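# Stack four magnet blocks from the heap into a tower

## Task

Take four magnet blocks from the heap and pile them neatly one atop another in a single tower, then open the grippers and leave it standing.

## Robot and tools

Robot: two arms, left_arm and right_arm, each ending in a two-finger gripper. All positions use one shared scene frame: origin on the table surface midway between the arms, +x reaching out over the table, +z upward, and left_arm sitting on the +y side. The arm names do not correspond to image left or right. The fingers of a gripper point along its own +z axis and close along its own y axis; the reported hand point lies between the finger pads, roughly 1 cm short of the tips.

The 16-number row. Every motion argument is one flat list of 16 numbers covering both arms: left_arm first as x, y, z (metres, scene frame), qw, qx, qy, qz (orientation quaternion, w first, scene frame), opening; then the same eight for right_arm. x, y, z and the quaternion are an absolute goal pose for that gripper, not an offset. Opening runs from -1 (closed) to +1 (fully open, 0.094 m). A row is rejected if any target lies more than 0.6 m from that arm's last reported position along any of the gripper's axes. To keep an arm still, resend exactly the pose it had in the last result before it stopped, plus the opening it should keep; reuse your own quaternion rather than the slightly drifted reported one.

Tools:
- execute_actions {actions, pictures}. actions is an empty list (just report state), or a list with one item: either {rows, steps} where rows holds 1 to 15 sixteen-number rows, one per 1/30 s control step, steps at most 15 (default 15) and the final row repeated to fill; or {steps} alone, a wait of up to 300 steps counted from the previous result, so your thinking time eats into it. pictures (boolean) toggles camera images. A refused call moves nothing.
- move {target, speed}: target is one 16-number row of absolute poses; both grippers travel in straight lines that finish together, lasting 0.5 to 10 s (cut off at 10 s). speed is m/s, 0.002 to 0.5, default 0.25; rotation is capped at twice that in rad/s. Openings are applied at the start. Paths ignore obstacles and the other arm. The result adds a move: line with the ending (done, off_target, moving, held, fault), any limits that acted (paced = pose clipped; held = a check blocked steps, after which the arm may lurch faster than speed) and each gripper's distance to its goal. If only one arm is named, the other finished fine.
- wait {seconds}: 0 to 10 s of letting the scene run with no new command.
- zoom_image {camera, region}: enlarges [x0, y0, x1, y1] pixels (top-left origin, at most 504x504) of cam_head_left, cam_head_right, cam_left_wrist or cam_right_wrist's latest image.
Replying with no tool call also ends things.

Control behaviour. Each step, the commanded pose is limited to within 70 mm and 16 degrees of the measured pose, then joints chase it via damped inverse kinematics, favouring position over orientation. After an action ends, an arm only continues to its last clipped pose, so long trips need several calls; check the result and send the remainder. Arms usually stop a centimetre or more short, mostly low. Reported hand positions can be off, more at long reach. Joint limits (rad), base to gripper: waist -2.618 to 3.054, shoulder 0 to 3.142, elbow 0 to 3.142, wrist pitch -1.571 to 1.571, wrist yaw -1.571 to 1.571, wrist roll -2.094 to 2.094.

Result lines. The state line lists each arm's position and quaternion. grip_measured is the finger opening on the command scale (the last joint value gives metres); each gripper may read off by up to about 1 mm. To hold something, command about 0.03 below grip_measured for a firm grasp, less for a gentle one. HELD marks steps whose row was partly or wholly not sent; a pose unreachable line names an arm whose command the clearance check altered. A Hand target line shows where the controller is currently driving each gripper. FAULT or OVER-TEMPERATURE FAULT lines mean an arm has been stopped. MOTOR HOT warns from 75 C; holding loads heats motors (even while you think), at 90 C the arm halts 10 s, at 100 C it drops what it holds.

Cameras: two head cameras (pinhole, 504x504) and two fisheye wrist cameras, with calibration matrices supplied; they may be slightly off.

Cautions: keep blocks on the table; nothing may fall or be knocked off. Approach contacts slowly, since faster moves and targets set deeper past contact hit and press harder. Never let the arms collide or push each other. Outside disturbances may occasionally tug a held block or nudge loose ones. Release the grippers once the tower is complete and stable.

Each tool is called after "Request:" as a command line: name --argument value for each argument, lists and objects as JSON in quotes; but a table of rows of numbers goes row by row, as --pt "numbers of a row", without its own name.

## Session

Request:
execute_actions --actions '[]'

Scene clock: 0.00 s of 5800.00 s.
left_arm: end_effector_position=(+0.4278, +0.3859, +0.1483) grip_measured=+1.000 end_effector_quat_wxyz=(-0.590, +0.726, -0.179, +0.304) | right_arm: end_effector_position=(+0.3829, +0.0141, +0.2211) grip_measured=+1.000 end_effector_quat_wxyz=(+0.471, +0.286, +0.805, +0.219)
Joint positions: left_arm=[-0.157  1.73   0.631  0.825 -1.117 -2.052  0.094] | right_arm=[ 1.095  1.462  1.08  -0.26   0.694  1.223  0.094]
Joint velocities: left_arm=[-0.002  0.007 -0.002  0.081  0.022  0.007  0.   ] | right_arm=[-0.002  0.002  0.002 -0.037  0.007  0.007  0.   ]
Motor temperatures (°C, as the motors report them): left_arm=[21 22 23 24 23 22] | right_arm=[21 24 24 22 23 21]
Hand target (left_arm): +0.428, +0.386, +0.149; -0.592, +0.726, -0.181, +0.300
Hand target (right_arm): +0.382, +0.012, +0.220; +0.471, +0.284, +0.808, +0.212

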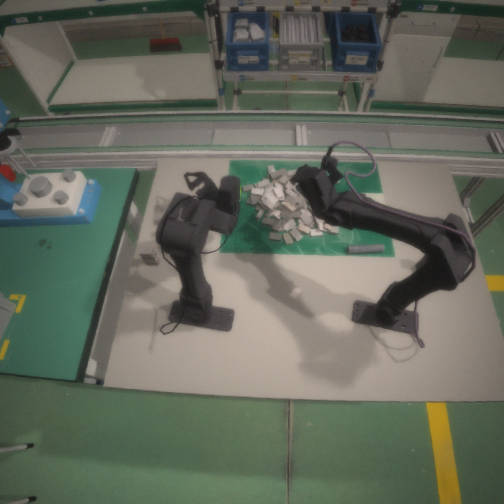

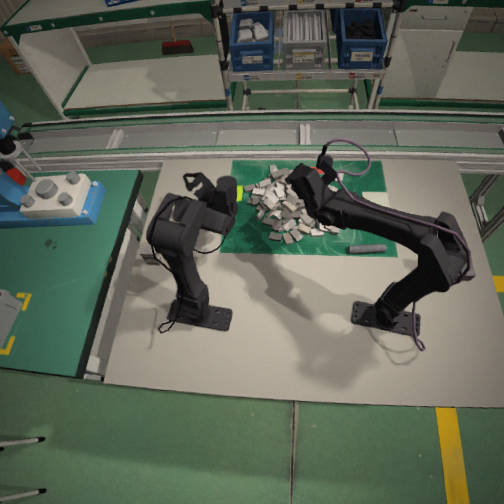

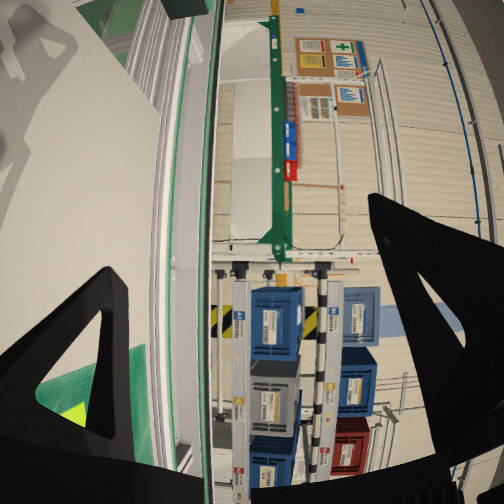

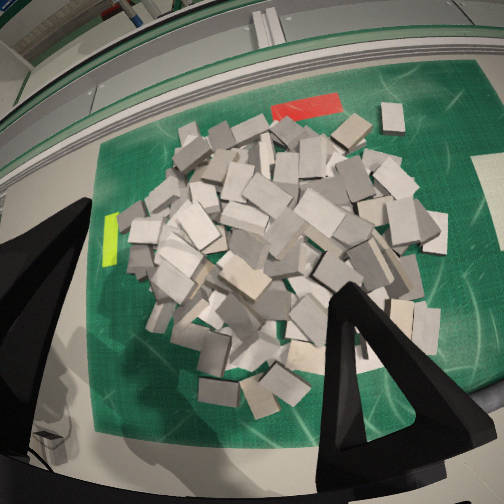

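Request:
move --target '[0.25,0.40,0.15,0,-0.17,0.985,0,1, 0.25,-0.35,0.15,0,0.1,0.995,0,1]'

Request:
zoom_image --camera "cam_head_left" --region '[210,150,410,270]'

Scene clock: 14.00 s of 5800.00 s.
left_arm: end_effector_position=(+0.2457, +0.3969, +0.1456) grip_measured=+1.000 end_effector_quat_wxyz=(-0.002, -0.189, +0.982, -0.013) | right_arm: end_effector_position=(+0.2539, -0.3464, +0.1514) grip_measured=+1.000 end_effector_quat_wxyz=(+0.002, +0.101, +0.995, +0.018)
Joint positions: left_arm=[ 0.424  1.407  1.226 -1.396  0.026 -0.076  0.094] | right_arm=[-0.32   1.463  1.297 -1.416 -0.034 -0.312  0.094]
Joint velocities: left_arm=[-0.012  0.007 -0.007 -0.051 -0.007 -0.022  0.   ] | right_arm=[-0.012 -0.002 -0.002 -0.022  0.051 -0.007  0.   ]
Motor temperatures (°C, as the motors report them): left_arm=[21 24 25 25 23 22] | right_arm=[22 26 27 23 23 21]
Hand target (left_arm): +0.249, +0.397, +0.152; -0.001, -0.178, +0.984, -0.009
Hand target (right_arm): +0.253, -0.349, +0.154; -0.004, +0.100, +0.995, +0.016
Off the commanded pose (left_arm): 0.007 m, 3 deg.
Off the commanded pose (right_arm): 0.005 m, 2 deg.
After step 90, 5.40 s passed at rest.
move: off_target (left_arm)
camera_calibration (this result's frames):
cam_left_wrist: T_world_to_cam=[[0.0590465, -0.996891, 0.0521683, 0.366449], [-0.721044, -0.00644989, 0.692859, 0.0849126], [-0.690369, -0.0785266, -0.719183, 0.409149], [0, 0, 0, 1]] pos_world=[0.322052, 0.397987, 0.216303]
cam_right_wrist: T_world_to_cam=[[0.249126, -0.968451, -0.00625791, -0.406713], [-0.688104, -0.181549, 0.702534, 0.0207949], [-0.681505, -0.170713, -0.711623, 0.322933], [0, 0, 0, 1]] pos_world=[0.335712, -0.334978, 0.212652]

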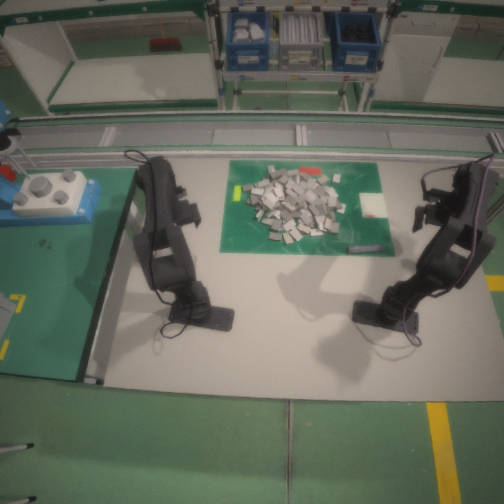

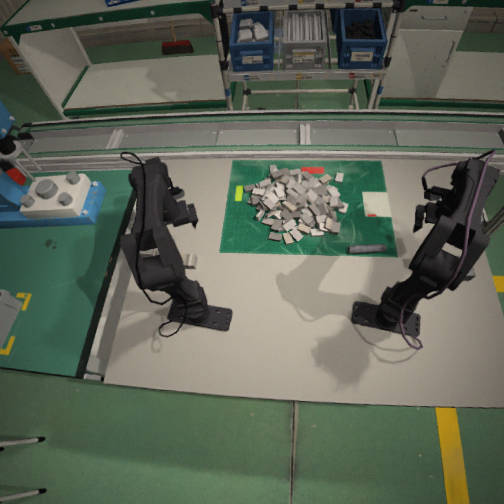

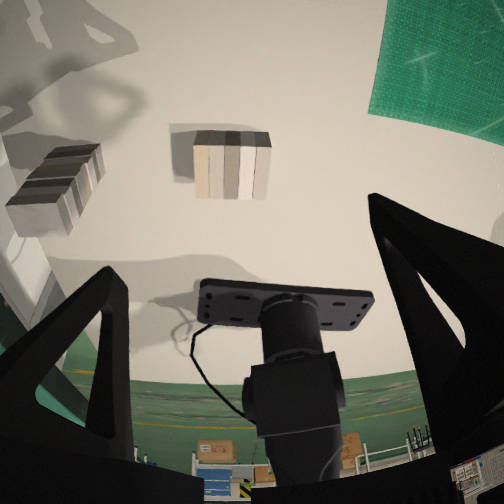

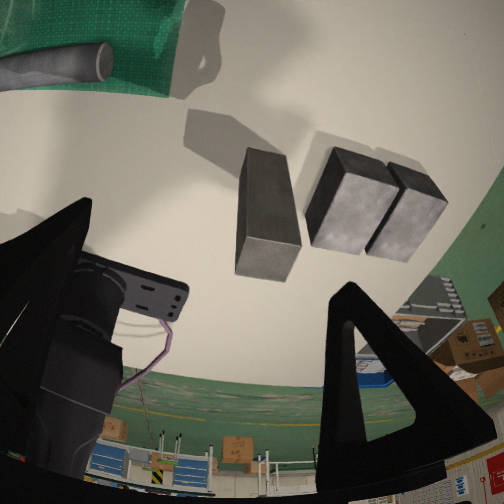

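Region (210, 150, 410, 270) of cam_head_left's 504x504 image, scaled by 2.520, with more detail than that image has; it fills the top 302 rows of this view, and the rest is white.

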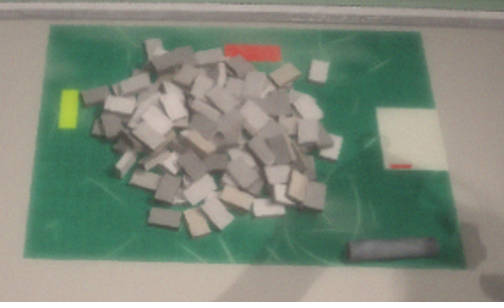

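Request:
move --target '[0.30,0.11,0.12,0,0,1,0,1, 0.253,-0.349,0.154,0,0.1,0.995,0,1]'

Scene clock: 20.30 s of 5800.00 s.
left_arm: end_effector_position=(+0.2940, +0.1156, +0.1125) grip_measured=+1.000 end_effector_quat_wxyz=(-0.013, +0.005, +1.000, +0.011) | right_arm: end_effector_position=(+0.2520, -0.3492, +0.1513) grip_measured=+1.000 end_effector_quat_wxyz=(-0.004, +0.100, +0.995, +0.006)
Joint positions: left_arm=[-0.566  1.877  1.6   -1.327  0.    -0.676  0.094] | right_arm=[-0.313  1.463  1.297 -1.417 -0.007 -0.307  0.094]
Joint velocities: left_arm=[ 0.007 -0.012  0.007  0.022 -0.022 -0.022  0.   ] | right_arm=[-0.007 -0.007  0.002 -0.037 -0.037  0.022  0.   ]
Motor temperatures (°C, as the motors report them): left_arm=[21 24 26 25 23 22] | right_arm=[22 26 27 23 23 21]
Hand target (left_arm): +0.299, +0.114, +0.119; -0.004, +0.000, +1.000, +0.010
Hand target (right_arm): +0.253, -0.349, +0.154; -0.000, +0.100, +0.995, -0.000
Off the commanded pose (left_arm): 0.011 m, 2 deg.
Off the commanded pose (right_arm): 0.003 m, 1 deg.
After step 90, 1.60 s passed at rest.
move: off_target (left_arm)
camera_calibration (this result's frames):
cam_left_wrist: T_world_to_cam=[[-0.324499, -0.945781, 0.0141101, 0.196088], [-0.656488, 0.235932, 0.716491, 0.0911497], [-0.680972, 0.223238, -0.697454, 0.356451], [0, 0, 0, 1]] pos_world=[0.366202, 0.0843779, 0.180533]
cam_right_wrist: T_world_to_cam=[[0.250591, -0.968009, 0.0127442, -0.41208], [-0.677892, -0.166059, 0.716161, 0.0198606], [-0.691134, -0.188103, -0.697818, 0.315398], [0, 0, 0, 1]] pos_world=[0.334709, -0.336272, 0.211118]

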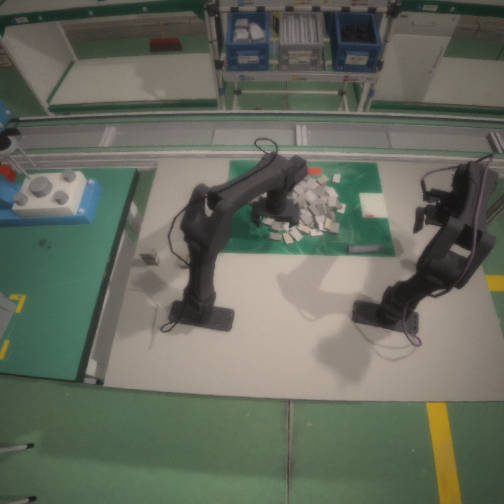

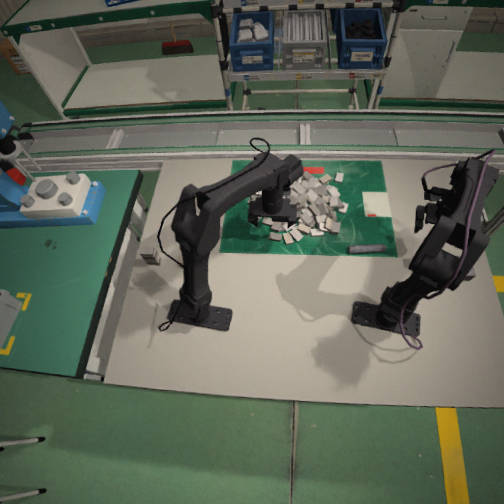

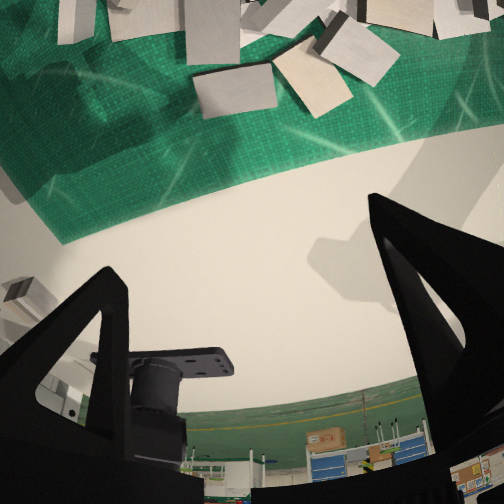

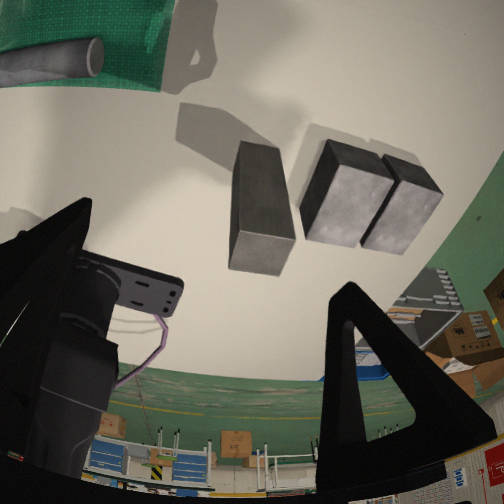

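Request:
move --target '[0.3165,0.105,0.06,0,0.766,0.643,0,0.0, 0.253,-0.349,0.154,0,0.1,0.995,0,1]'

Scene clock: 30.80 s of 5800.00 s.
left_arm: end_effector_position=(+0.3164, +0.1011, +0.0685) grip_measured=+0.002 end_effector_quat_wxyz=(+0.008, +0.766, +0.643, +0.003) | right_arm: end_effector_position=(+0.2520, -0.3493, +0.1513) grip_measured=+1.000 end_effector_quat_wxyz=(-0.004, +0.100, +0.995, +0.005)
Joint positions: left_arm=[-0.559  1.95   1.523 -1.126 -0.003  1.063  0.047] | right_arm=[-0.313  1.463  1.297 -1.417 -0.006 -0.307  0.094]
Joint velocities: left_arm=[ 0.002 -0.027 -0.027  0.037 -0.051 -0.007 -0.001] | right_arm=[-0.002  0.002 -0.007 -0.051 -0.022 -0.037  0.   ]
Motor temperatures (°C, as the motors report them): left_arm=[21 26 26 25 23 22] | right_arm=[22 26 27 22 23 21]
Hand target (left_arm): +0.316, +0.106, +0.060; +0.000, +0.766, +0.643, -0.000
Hand target (right_arm): +0.253, -0.349, +0.154; -0.000, +0.100, +0.995, -0.000
Off the commanded pose (left_arm): 0.009 m, 1 deg.
Off the commanded pose (right_arm): 0.003 m, 1 deg.
After step 90, 3.43 s passed at rest.
move: done
camera_calibration (this result's frames):
cam_left_wrist: T_world_to_cam=[[-0.880715, 0.47358, 0.00796066, 0.223172], [0.345806, 0.631426, 0.69406, -0.21475], [0.323667, 0.614022, -0.719873, -0.0115507], [0, 0, 0, 1]] pos_world=[0.274551, 0.0370008, 0.138958]
cam_right_wrist: T_world_to_cam=[[0.250598, -0.968004, 0.0130202, -0.412171], [-0.677758, -0.165824, 0.716342, 0.0198498], [-0.691263, -0.188338, -0.697627, 0.315284], [0, 0, 0, 1]] pos_world=[0.334687, -0.336312, 0.211098]

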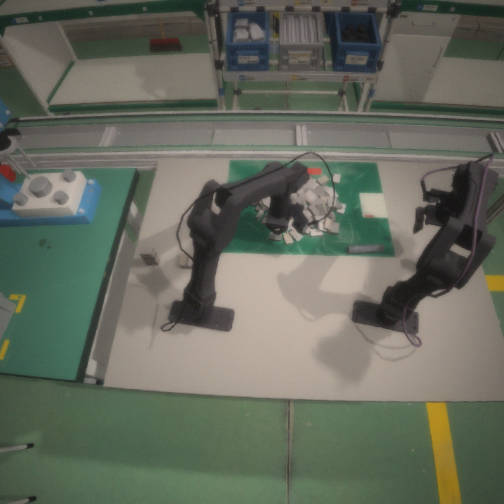

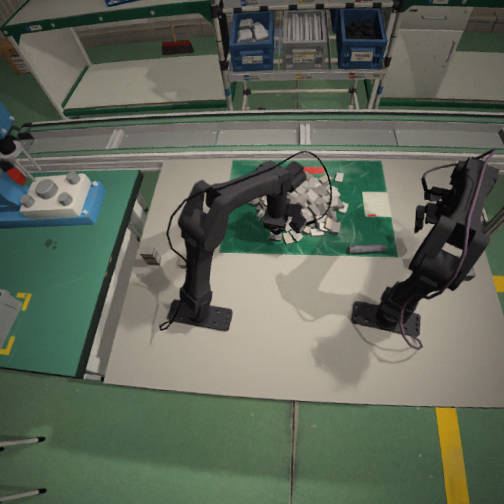

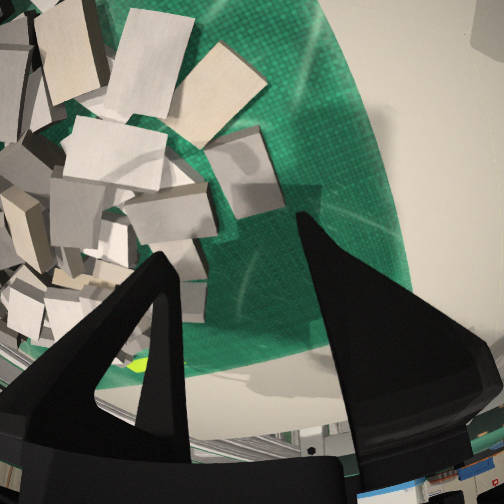

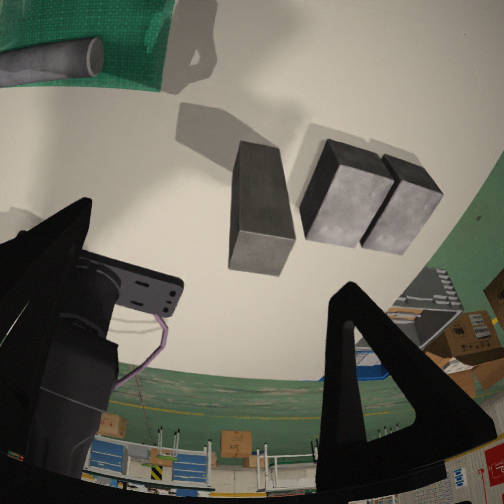

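Request:
move --target '[0.311,0.099,0.03,0,0.766,0.643,0,-0.25, 0.253,-0.349,0.154,0,0.1,0.995,0,1]' --speed 0.08

Scene clock: 34.60 s of 5800.00 s.
left_arm: end_effector_position=(+0.3153, +0.1020, +0.0361) grip_measured=-0.248 end_effector_quat_wxyz=(+0.003, +0.765, +0.644, +0.002) | right_arm: end_effector_position=(+0.2520, -0.3493, +0.1513) grip_measured=+1.000 end_effector_quat_wxyz=(-0.004, +0.101, +0.995, +0.005)
Joint positions: left_arm=[-0.559  1.985  1.439 -1.018 -0.003  1.061  0.035] | right_arm=[-0.313  1.463  1.297 -1.417 -0.006 -0.307  0.094]
Joint velocities: left_arm=[-0.002  0.002 -0.007 -0.037  0.007  0.007  0.   ] | right_arm=[ 0.002  0.007 -0.032  0.007  0.022  0.037  0.   ]
Motor temperatures (°C, as the motors report them): left_arm=[21 26 26 25 23 22] | right_arm=[22 26 27 22 23 21]
Hand target (left_arm): +0.310, +0.100, +0.030; -0.000, +0.766, +0.643, +0.000
Hand target (right_arm): +0.253, -0.349, +0.154; -0.000, +0.100, +0.995, -0.000
Off the commanded pose (left_arm): 0.008 m, 0 deg.
Off the commanded pose (right_arm): 0.003 m, 1 deg.
move: done
camera_calibration (this result's frames):
cam_left_wrist: T_world_to_cam=[[-0.881506, 0.471812, 0.0184504, 0.22204], [0.350379, 0.627436, 0.695384, -0.193477], [0.316514, 0.61945, -0.718402, -0.0334829], [0, 0, 0, 1]] pos_world=[0.274117, 0.0373746, 0.10639]
cam_right_wrist: T_world_to_cam=[[0.250229, -0.968099, 0.0130219, -0.412112], [-0.677818, -0.165563, 0.716346, 0.0199555], [-0.691338, -0.188077, -0.697624, 0.315394], [0, 0, 0, 1]] pos_world=[0.334692, -0.336343, 0.211098]

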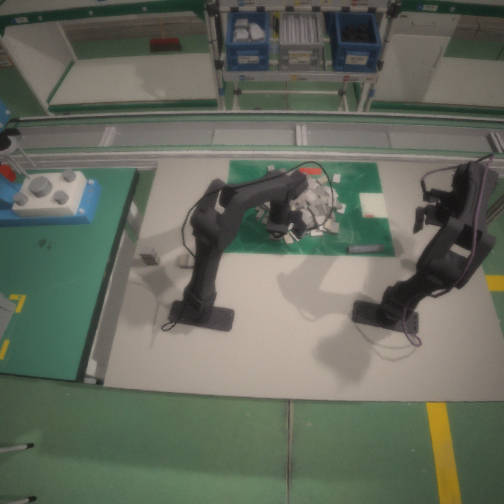

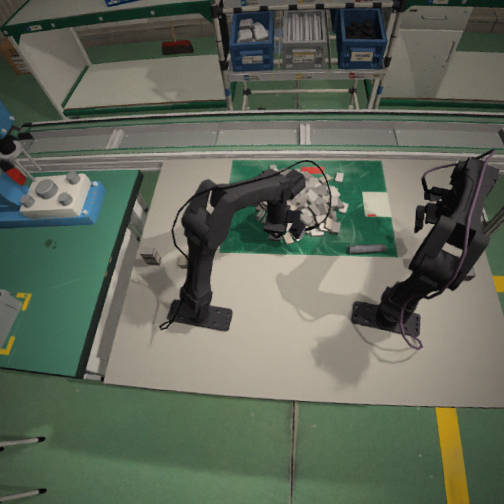

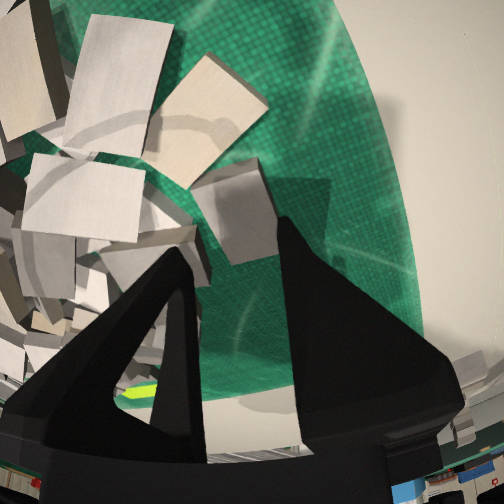

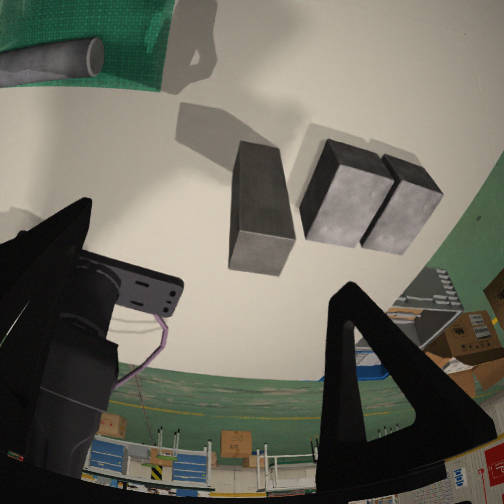

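Request:
move --target '[0.305,0.088,0.026,0,0.766,0.643,0,-0.25, 0.253,-0.349,0.154,0,0.1,0.995,0,1]' --speed 0.05

Scene clock: 38.27 s of 5800.00 s.
left_arm: end_effector_position=(+0.3076, +0.0905, +0.0317) grip_measured=-0.248 end_effector_quat_wxyz=(+0.002, +0.767, +0.642, +0.002) | right_arm: end_effector_position=(+0.2520, -0.3493, +0.1513) grip_measured=+1.000 end_effector_quat_wxyz=(-0.004, +0.101, +0.995, +0.005)
Joint positions: left_arm=[-0.597  1.997  1.439 -1.008 -0.003  1.03   0.035] | right_arm=[-0.313  1.463  1.297 -1.417 -0.006 -0.307  0.094]
Joint velocities: left_arm=[-0.002 -0.007  0.002 -0.066  0.007  0.007 -0.001] | right_arm=[ 0.002  0.007  0.002 -0.007 -0.007  0.022  0.   ]
Motor temperatures (°C, as the motors report them): left_arm=[21 27 26 25 23 22] | right_arm=[22 26 27 22 23 21]
Hand target (left_arm): +0.305, +0.088, +0.026; -0.000, +0.766, +0.643, +0.000
Hand target (right_arm): +0.253, -0.349, +0.154; -0.000, +0.100, +0.995, -0.000
Off the commanded pose (left_arm): 0.007 m, 0 deg.
Off the commanded pose (right_arm): 0.003 m, 1 deg.
move: done
camera_calibration (this result's frames):
cam_left_wrist: T_world_to_cam=[[-0.878757, 0.476824, 0.0206226, 0.219424], [0.355204, 0.624538, 0.695544, -0.181713], [0.318772, 0.61854, -0.718187, -0.0276571], [0, 0, 0, 1]] pos_world=[0.266182, 0.0259671, 0.102001]
cam_right_wrist: T_world_to_cam=[[0.250229, -0.968099, 0.0130219, -0.412112], [-0.677818, -0.165563, 0.716346, 0.0199555], [-0.691338, -0.188077, -0.697624, 0.315394], [0, 0, 0, 1]] pos_world=[0.334692, -0.336343, 0.211098]

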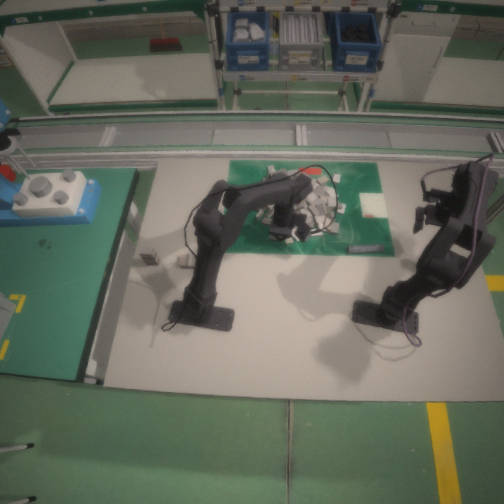

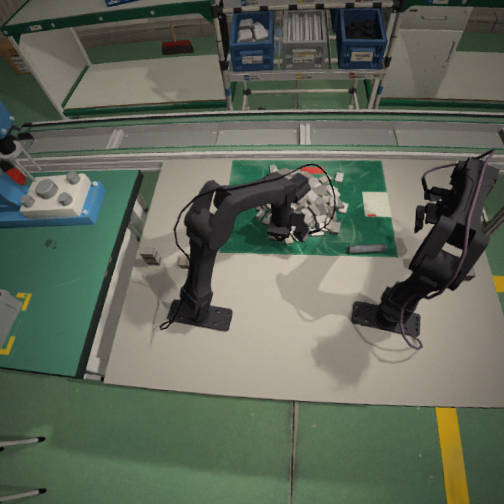

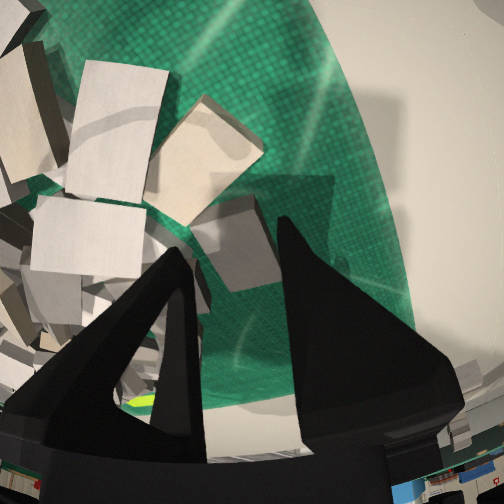

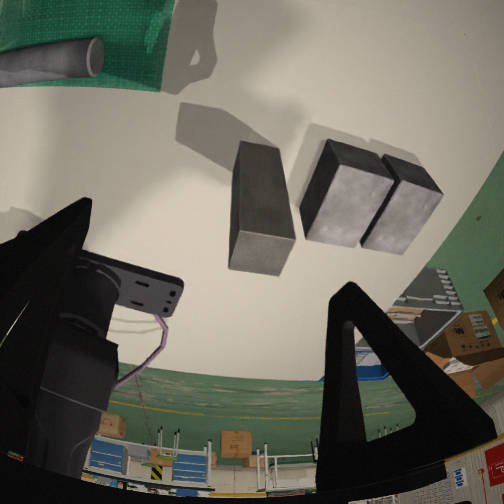

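Request:
move --target '[0.306,0.094,0.012,0,0.766,0.643,0,-0.25, 0.253,-0.349,0.154,0,0.1,0.995,0,1]' --speed 0.03

Scene clock: 40.80 s of 5800.00 s.
left_arm: end_effector_position=(+0.3083, +0.0899, +0.0225) grip_measured=-0.248 end_effector_quat_wxyz=(+0.010, +0.766, +0.642, +0.003) | right_arm: end_effector_position=(+0.2520, -0.3493, +0.1513) grip_measured=+1.000 end_effector_quat_wxyz=(-0.004, +0.101, +0.995, +0.005)
Joint positions: left_arm=[-0.597  1.997  1.4   -0.952 -0.003  1.029  0.035] | right_arm=[-0.313  1.463  1.297 -1.417 -0.006 -0.307  0.094]
Joint velocities: left_arm=[-0.012 -0.002 -0.012  0.037  0.007 -0.051  0.   ] | right_arm=[-0.002 -0.022 -0.007 -0.037 -0.051 -0.022  0.   ]
Motor temperatures (°C, as the motors report them): left_arm=[21 27 26 25 23 22] | right_arm=[22 26 27 22 23 21]
Hand target (left_arm): +0.306, +0.094, +0.012; +0.000, +0.766, +0.643, -0.000
Hand target (right_arm): +0.253, -0.349, +0.154; -0.000, +0.100, +0.995, -0.000
Off the commanded pose (left_arm): 0.011 m, 1 deg.
Off the commanded pose (right_arm): 0.003 m, 1 deg.
move: off_target (left_arm)
camera_calibration (this result's frames):
cam_left_wrist: T_world_to_cam=[[-0.879459, 0.475955, 0.00424823, 0.221178], [0.345713, 0.632615, 0.693023, -0.172918], [0.32716, 0.610954, -0.720903, -0.0359603], [0, 0, 0, 1]] pos_world=[0.266062, 0.0260899, 0.0929727]
cam_right_wrist: T_world_to_cam=[[0.250229, -0.968099, 0.0130219, -0.412112], [-0.677818, -0.165563, 0.716346, 0.0199555], [-0.691338, -0.188077, -0.697624, 0.315394], [0, 0, 0, 1]] pos_world=[0.334692, -0.336343, 0.211098]

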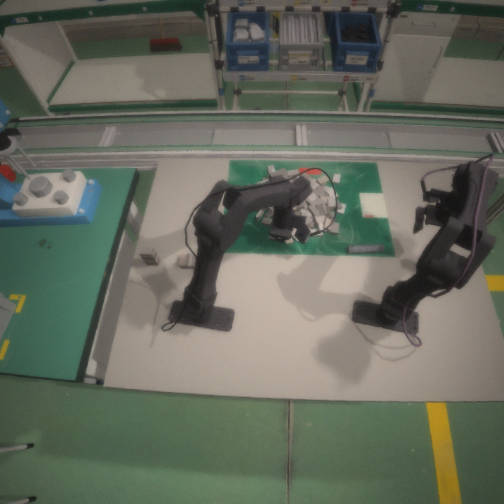

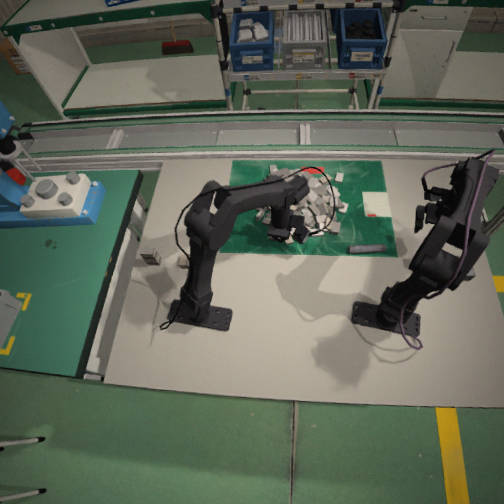

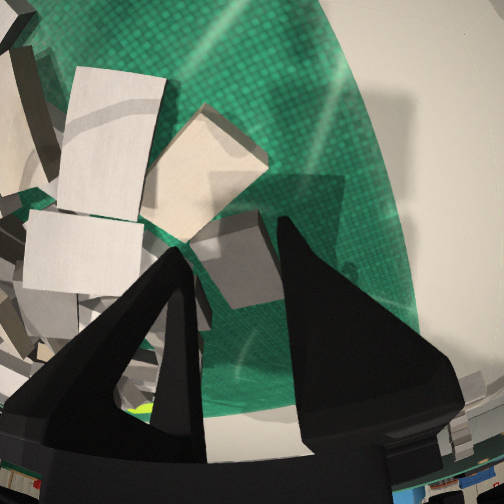

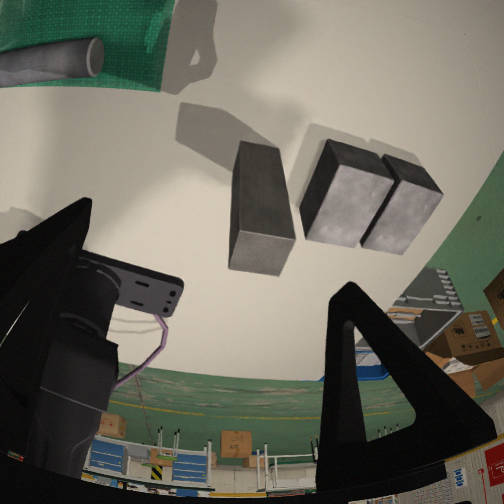

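Request:
move --target '[0.31,0.09,0.06,0,0.766,0.643,0,-0.1, 0.253,-0.349,0.154,0,0.1,0.995,0,1]' --speed 0.15

Request:
move --target '[0.349,0.056,0.065,0,0.309,0.951,0,-0.1, 0.253,-0.349,0.154,0,0.1,0.995,0,1]'

Scene clock: 47.30 s of 5800.00 s.
left_arm: end_effector_position=(+0.3061, +0.0917, +0.0472) grip_measured=-0.102 end_effector_quat_wxyz=(-0.011, +0.766, +0.642, +0.000) | right_arm: end_effector_position=(+0.2520, -0.3493, +0.1513) grip_measured=+1.000 end_effector_quat_wxyz=(-0.004, +0.101, +0.995, +0.005)
Joint positions: left_arm=[-0.597  1.997  1.503 -1.098 -0.003  1.029  0.042] | right_arm=[-0.313  1.463  1.297 -1.417 -0.006 -0.307  0.094]
Joint velocities: left_arm=[-0.007 -0.007 -0.017  0.022 -0.022 -0.037 -0.001] | right_arm=[-0.012 -0.007 -0.002 -0.007 -0.007 -0.007  0.   ]
Motor temperatures (°C, as the motors report them): left_arm=[21 28 26 25 23 22] | right_arm=[22 27 27 22 23 21]
Hand target (left_arm): +0.310, +0.090, +0.060; +0.000, +0.766, +0.643, +0.000
Hand target (right_arm): +0.253, -0.349, +0.154; -0.000, +0.100, +0.995, -0.000
Off the commanded pose (left_arm): 0.014 m, 1 deg.
Off the commanded pose (right_arm): 0.003 m, 1 deg.
After step 90, 2.50 s passed at rest.
move: off_target (left_arm)
camera_calibration (this result's frames):
cam_left_wrist: T_world_to_cam=[[-0.878652, 0.47525, 0.0459087, 0.216157], [0.368113, 0.613048, 0.699045, -0.195812], [0.304077, 0.631117, -0.713602, -0.0137356], [0, 0, 0, 1]] pos_world=[0.266185, 0.0259825, 0.117156]
cam_right_wrist: T_world_to_cam=[[0.250229, -0.968099, 0.0130219, -0.412112], [-0.677818, -0.165563, 0.716346, 0.0199555], [-0.691338, -0.188077, -0.697624, 0.315394], [0, 0, 0, 1]] pos_world=[0.334692, -0.336343, 0.211098]

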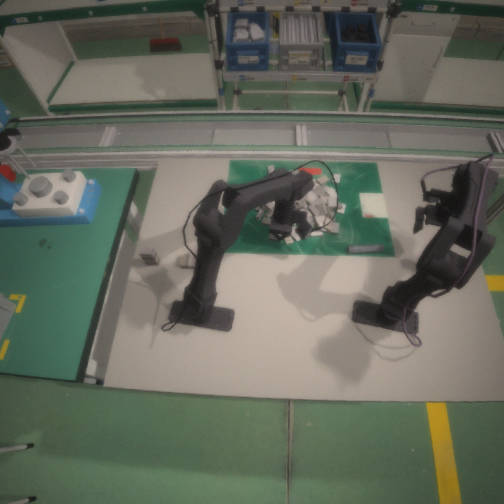

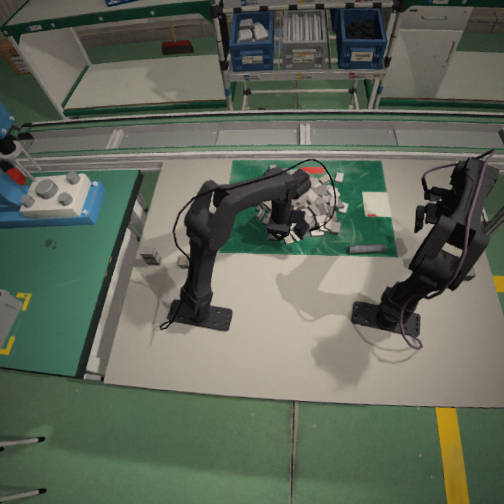

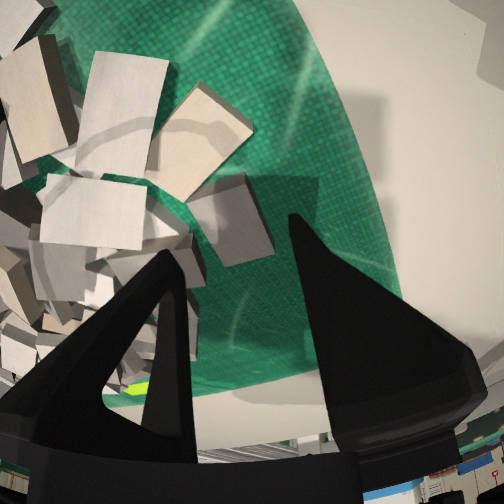

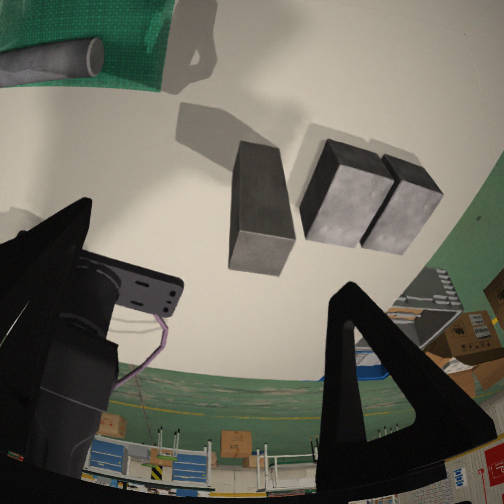

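Scene clock: 50.13 s of 5800.00 s.
left_arm: end_effector_position=(+0.3457, +0.0572, +0.0600) grip_measured=-0.102 end_effector_quat_wxyz=(-0.001, +0.317, +0.948, +0.002) | right_arm: end_effector_position=(+0.2520, -0.3493, +0.1513) grip_measured=+1.000 end_effector_quat_wxyz=(-0.004, +0.101, +0.995, +0.005)
Joint positions: left_arm=[-0.597  2.178  1.83  -1.227 -0.003 -0.072  0.042] | right_arm=[-0.313  1.463  1.297 -1.417 -0.006 -0.307  0.094]
Joint velocities: left_arm=[-0.002  0.007 -0.007 -0.051 -0.037 -0.037  0.001] | right_arm=[ 0.002 -0.007 -0.007 -0.022 -0.037 -0.037  0.   ]
Motor temperatures (°C, as the motors report them): left_arm=[21 28 26 25 23 22] | right_arm=[22 27 27 22 23 21]
Hand target (left_arm): +0.350, +0.056, +0.064; +0.000, +0.309, +0.951, -0.000
Hand target (right_arm): +0.253, -0.349, +0.154; -0.000, +0.100, +0.995, -0.000
Off the commanded pose (left_arm): 0.006 m, 1 deg.
Off the commanded pose (right_arm): 0.003 m, 1 deg.
move: done
camera_calibration (this result's frames):
cam_left_wrist: T_world_to_cam=[[-0.82229, -0.568582, 0.0235211, 0.308273], [-0.394199, 0.598931, 0.697058, 0.0662785], [-0.410422, 0.563912, -0.716629, 0.25616], [0, 0, 0, 1]] pos_world=[0.384751, -0.00886936, 0.130121]
cam_right_wrist: T_world_to_cam=[[0.250229, -0.968099, 0.0130219, -0.412112], [-0.677818, -0.165563, 0.716346, 0.0199555], [-0.691338, -0.188077, -0.697624, 0.315394], [0, 0, 0, 1]] pos_world=[0.334692, -0.336343, 0.211098]

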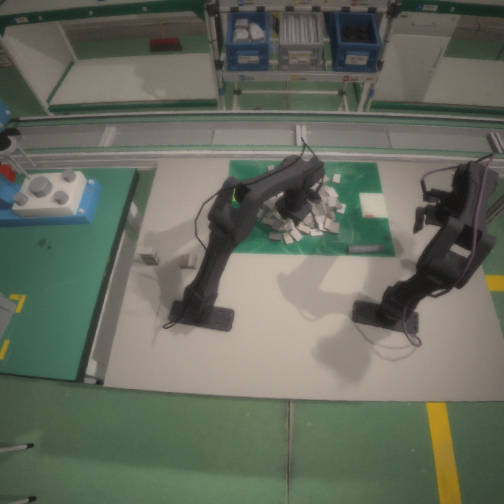

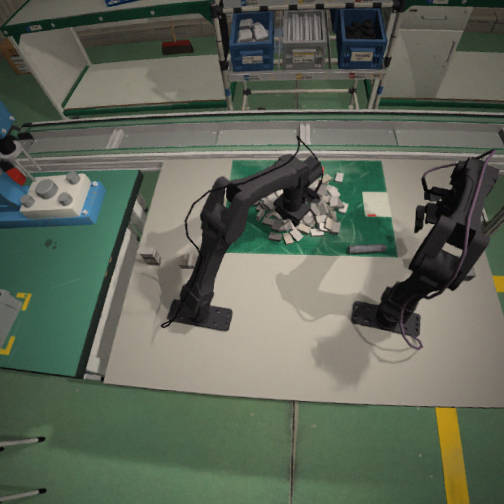

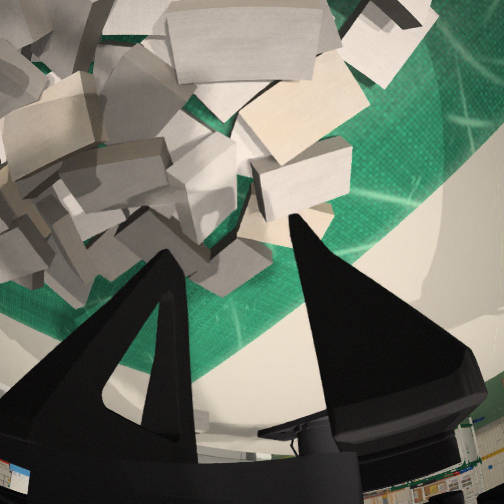

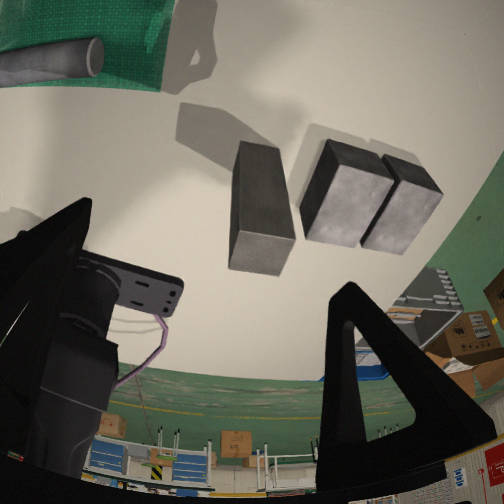

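Request:
move --target '[0.355,0.064,0.03,0,0.309,0.951,0,-0.15, 0.253,-0.349,0.154,0,0.1,0.995,0,1]' --speed 0.06

Scene clock: 54.30 s of 5800.00 s.
left_arm: end_effector_position=(+0.3536, +0.0616, +0.0366) grip_measured=-0.148 end_effector_quat_wxyz=(+0.003, +0.308, +0.951, +0.001) | right_arm: end_effector_position=(+0.2520, -0.3493, +0.1513) grip_measured=+1.000 end_effector_quat_wxyz=(-0.004, +0.101, +0.995, +0.005)
Joint positions: left_arm=[-0.577  2.197  1.768 -1.137 -0.003 -0.071  0.04 ] | right_arm=[-0.313  1.463  1.297 -1.417 -0.006 -0.307  0.094]
Joint velocities: left_arm=[ 0.002 -0.002 -0.002  0.037  0.095 -0.051  0.   ] | right_arm=[-0.007  0.007 -0.002 -0.081 -0.037 -0.022  0.   ]
Motor temperatures (°C, as the motors report them): left_arm=[21 29 26 25 23 22] | right_arm=[22 27 27 22 23 21]
Hand target (left_arm): +0.354, +0.064, +0.030; -0.000, +0.309, +0.951, -0.000
Hand target (right_arm): +0.253, -0.349, +0.154; -0.000, +0.100, +0.995, -0.000
Off the commanded pose (left_arm): 0.007 m, 0 deg.
Off the commanded pose (right_arm): 0.003 m, 1 deg.
After step 90, 0.17 s passed at rest.
move: done
camera_calibration (this result's frames):
cam_left_wrist: T_world_to_cam=[[-0.811663, -0.583731, 0.0214565, 0.315135], [-0.409783, 0.595202, 0.69124, 0.0890086], [-0.416269, 0.552262, -0.722307, 0.243228], [0, 0, 0, 1]] pos_world=[0.393507, -0.0033494, 0.107398]
cam_right_wrist: T_world_to_cam=[[0.250229, -0.968099, 0.0130219, -0.412112], [-0.677818, -0.165563, 0.716346, 0.0199555], [-0.691338, -0.188077, -0.697624, 0.315394], [0, 0, 0, 1]] pos_world=[0.334692, -0.336343, 0.211098]

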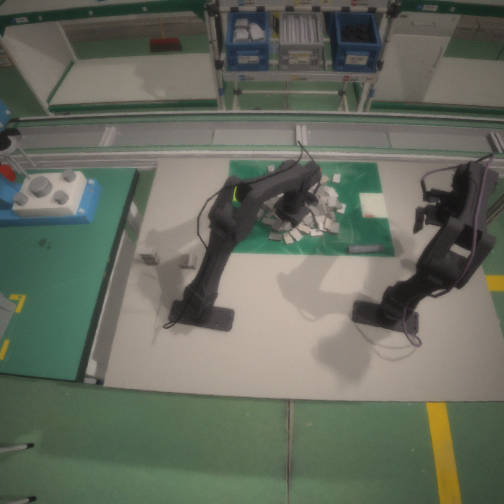

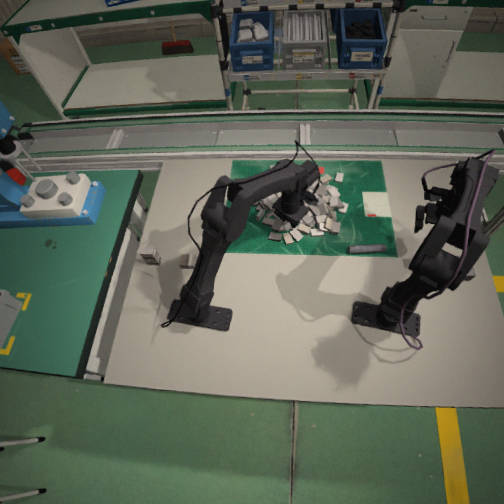

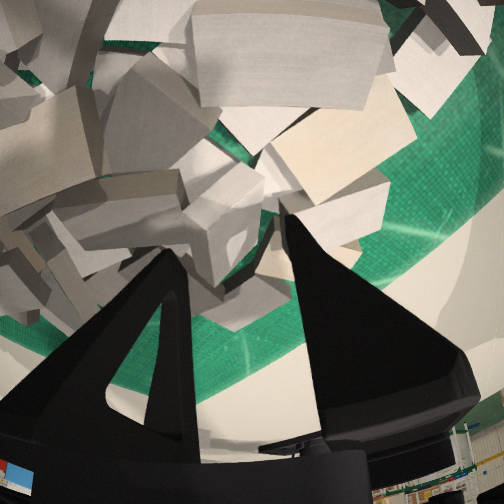

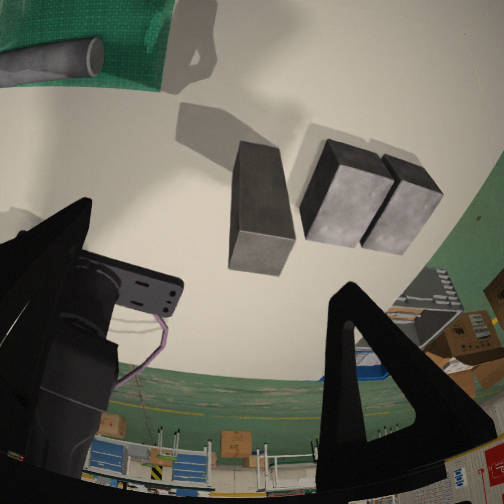

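Request:
move --target '[0.362,0.055,0.02,0,0.309,0.951,0,-0.28, 0.253,-0.349,0.154,0,0.1,0.995,0,1]' --speed 0.04

Scene clock: 56.67 s of 5800.00 s.
left_arm: end_effector_position=(+0.3535, +0.0627, +0.0253) grip_measured=-0.278 end_effector_quat_wxyz=(-0.008, +0.308, +0.951, +0.007) | right_arm: end_effector_position=(+0.2520, -0.3493, +0.1513) grip_measured=+1.000 end_effector_quat_wxyz=(-0.004, +0.101, +0.995, +0.005)
Joint positions: left_arm=[-0.577  2.229  1.775 -1.137 -0.008 -0.071  0.034] | right_arm=[-0.313  1.463  1.297 -1.417 -0.006 -0.307  0.094]
Joint velocities: left_arm=[-0.012 -0.002  0.002 -0.037 -0.022  0.007  0.001] | right_arm=[-0.007  0.012  0.002 -0.007  0.037  0.007  0.   ]
Motor temperatures (°C, as the motors report them): left_arm=[21 29 26 25 23 22] | right_arm=[22 27 27 22 23 21]
Hand target (left_arm): +0.362, +0.055, +0.020; +0.000, +0.309, +0.951, +0.000
Hand target (right_arm): +0.253, -0.349, +0.154; -0.000, +0.100, +0.995, -0.000
Off the commanded pose (left_arm): 0.013 m, 1 deg.
Off the commanded pose (right_arm): 0.003 m, 1 deg.
move: off_target (left_arm)
camera_calibration (this result's frames):
cam_left_wrist: T_world_to_cam=[[-0.811309, -0.584141, 0.0236009, 0.315757], [-0.39814, 0.581634, 0.709356, 0.0924273], [-0.428091, 0.56611, -0.704455, 0.237264], [0, 0, 0, 1]] pos_world=[0.394546, -0.00363034, 0.0941262]
cam_right_wrist: T_world_to_cam=[[0.250229, -0.968099, 0.0130219, -0.412112], [-0.677818, -0.165563, 0.716346, 0.0199555], [-0.691338, -0.188077, -0.697624, 0.315394], [0, 0, 0, 1]] pos_world=[0.334692, -0.336343, 0.211098]

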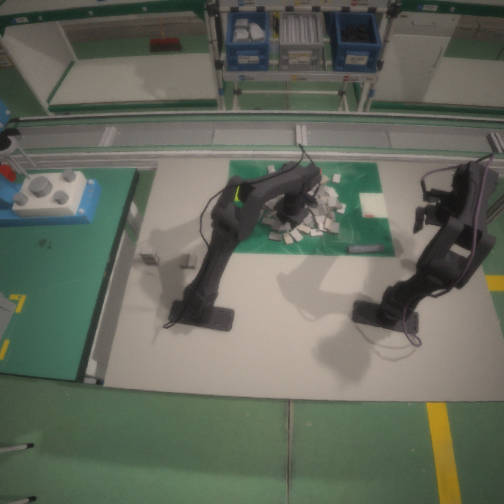

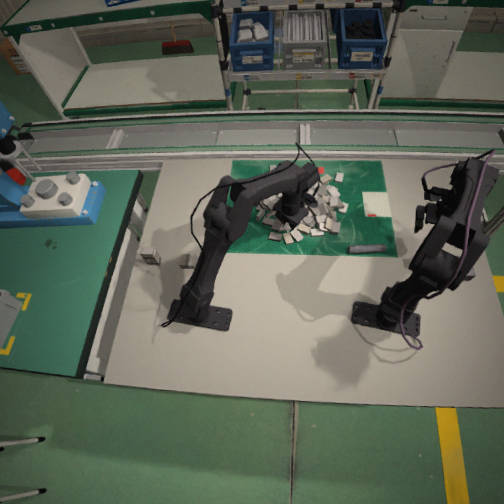

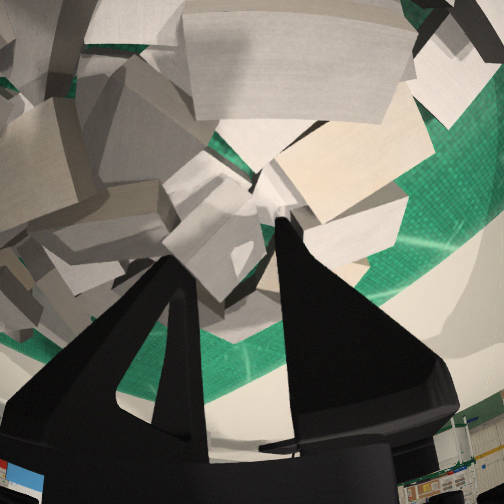

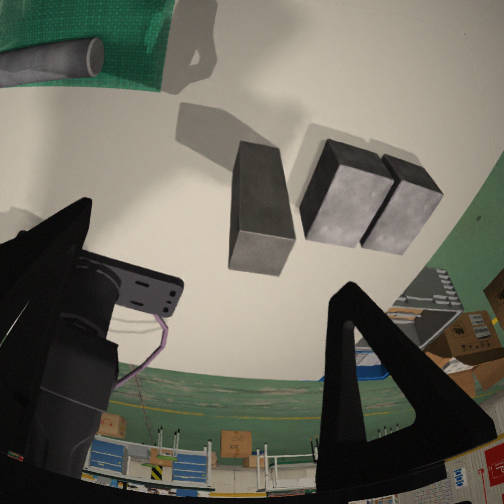

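Request:
execute_actions --actions '[{"rows":[[0.356,0.061,0.018,0,0.309,0.951,0,-0.56, 0.253,-0.349,0.154,0,0.1,0.995,0,1]],"steps":15}]'

Scene clock: 58.93 s of 5800.00 s.
left_arm: end_effector_position=(+0.3546, +0.0620, +0.0238) grip_measured=-0.558 end_effector_quat_wxyz=(-0.005, +0.308, +0.951, +0.006) | right_arm: end_effector_position=(+0.2520, -0.3493, +0.1513) grip_measured=+1.000 end_effector_quat_wxyz=(-0.004, +0.101, +0.995, +0.005)
Joint positions: left_arm=[-0.576  2.229  1.769 -1.124 -0.008 -0.071  0.021] | right_arm=[-0.313  1.463  1.297 -1.417 -0.006 -0.307  0.094]
Joint velocities: left_arm=[-0.012 -0.007 -0.032  0.022  0.037 -0.007  0.   ] | right_arm=[-0.002 -0.007 -0.017  0.007  0.007 -0.037  0.   ]
Motor temperatures (°C, as the motors report them): left_arm=[21 30 27 25 23 22] | right_arm=[22 27 27 22 23 21]
Hand target (left_arm): +0.356, +0.061, +0.018; -0.000, +0.309, +0.951, +0.000
Hand target (right_arm): +0.253, -0.349, +0.154; -0.000, +0.100, +0.995, -0.000
Off the commanded pose (left_arm): 0.006 m, 1 deg.
Off the commanded pose (right_arm): 0.003 m, 1 deg.
Steps of this call (steps 1 to 53: nothing new was sent; steps 54 to 68: all 15 steps of this action). Readings (end_effector_position):
54: left_arm (+0.3539, +0.0629, +0.0253) | right_arm (+0.2520, -0.3493, +0.1513)
55: left_arm (+0.3546, +0.0624, +0.0251) | right_arm (+0.2520, -0.3493, +0.1513)
57: left_arm (+0.3546, +0.0621, +0.0239) | right_arm (+0.2520, -0.3493, +0.1513)
61: left_arm (+0.3546, +0.0620, +0.0238) | right_arm (+0.2520, -0.3493, +0.1513)
68: the state above
camera_calibration (this result's frames):
cam_left_wrist: T_world_to_cam=[[-0.811199, -0.584355, 0.0220027, 0.316277], [-0.401878, 0.584427, 0.704939, 0.0956086], [-0.424794, 0.563004, -0.708927, 0.236174], [0, 0, 0, 1]] pos_world=[0.395312, -0.00402465, 0.0930725]
cam_right_wrist: T_world_to_cam=[[0.250229, -0.968099, 0.0130219, -0.412112], [-0.677818, -0.165563, 0.716346, 0.0199555], [-0.691338, -0.188077, -0.697624, 0.315394], [0, 0, 0, 1]] pos_world=[0.334692, -0.336343, 0.211098]

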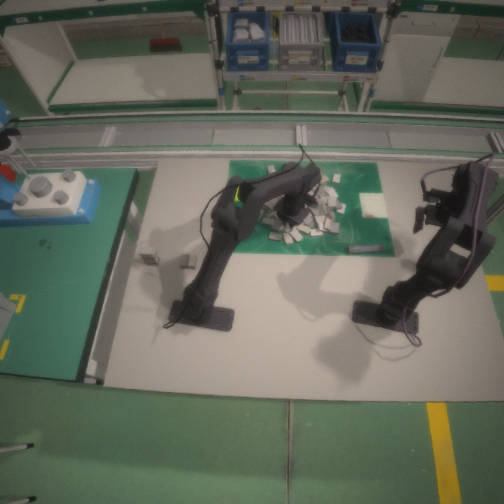

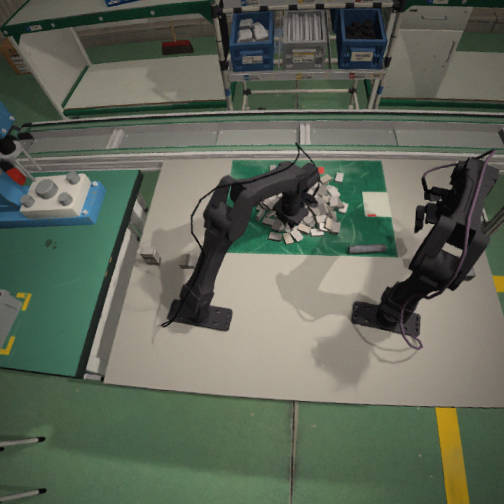

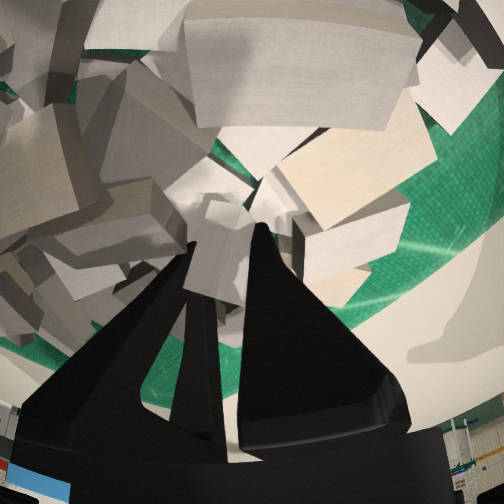

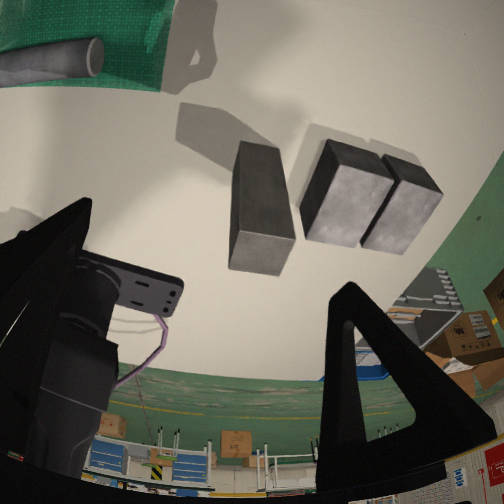

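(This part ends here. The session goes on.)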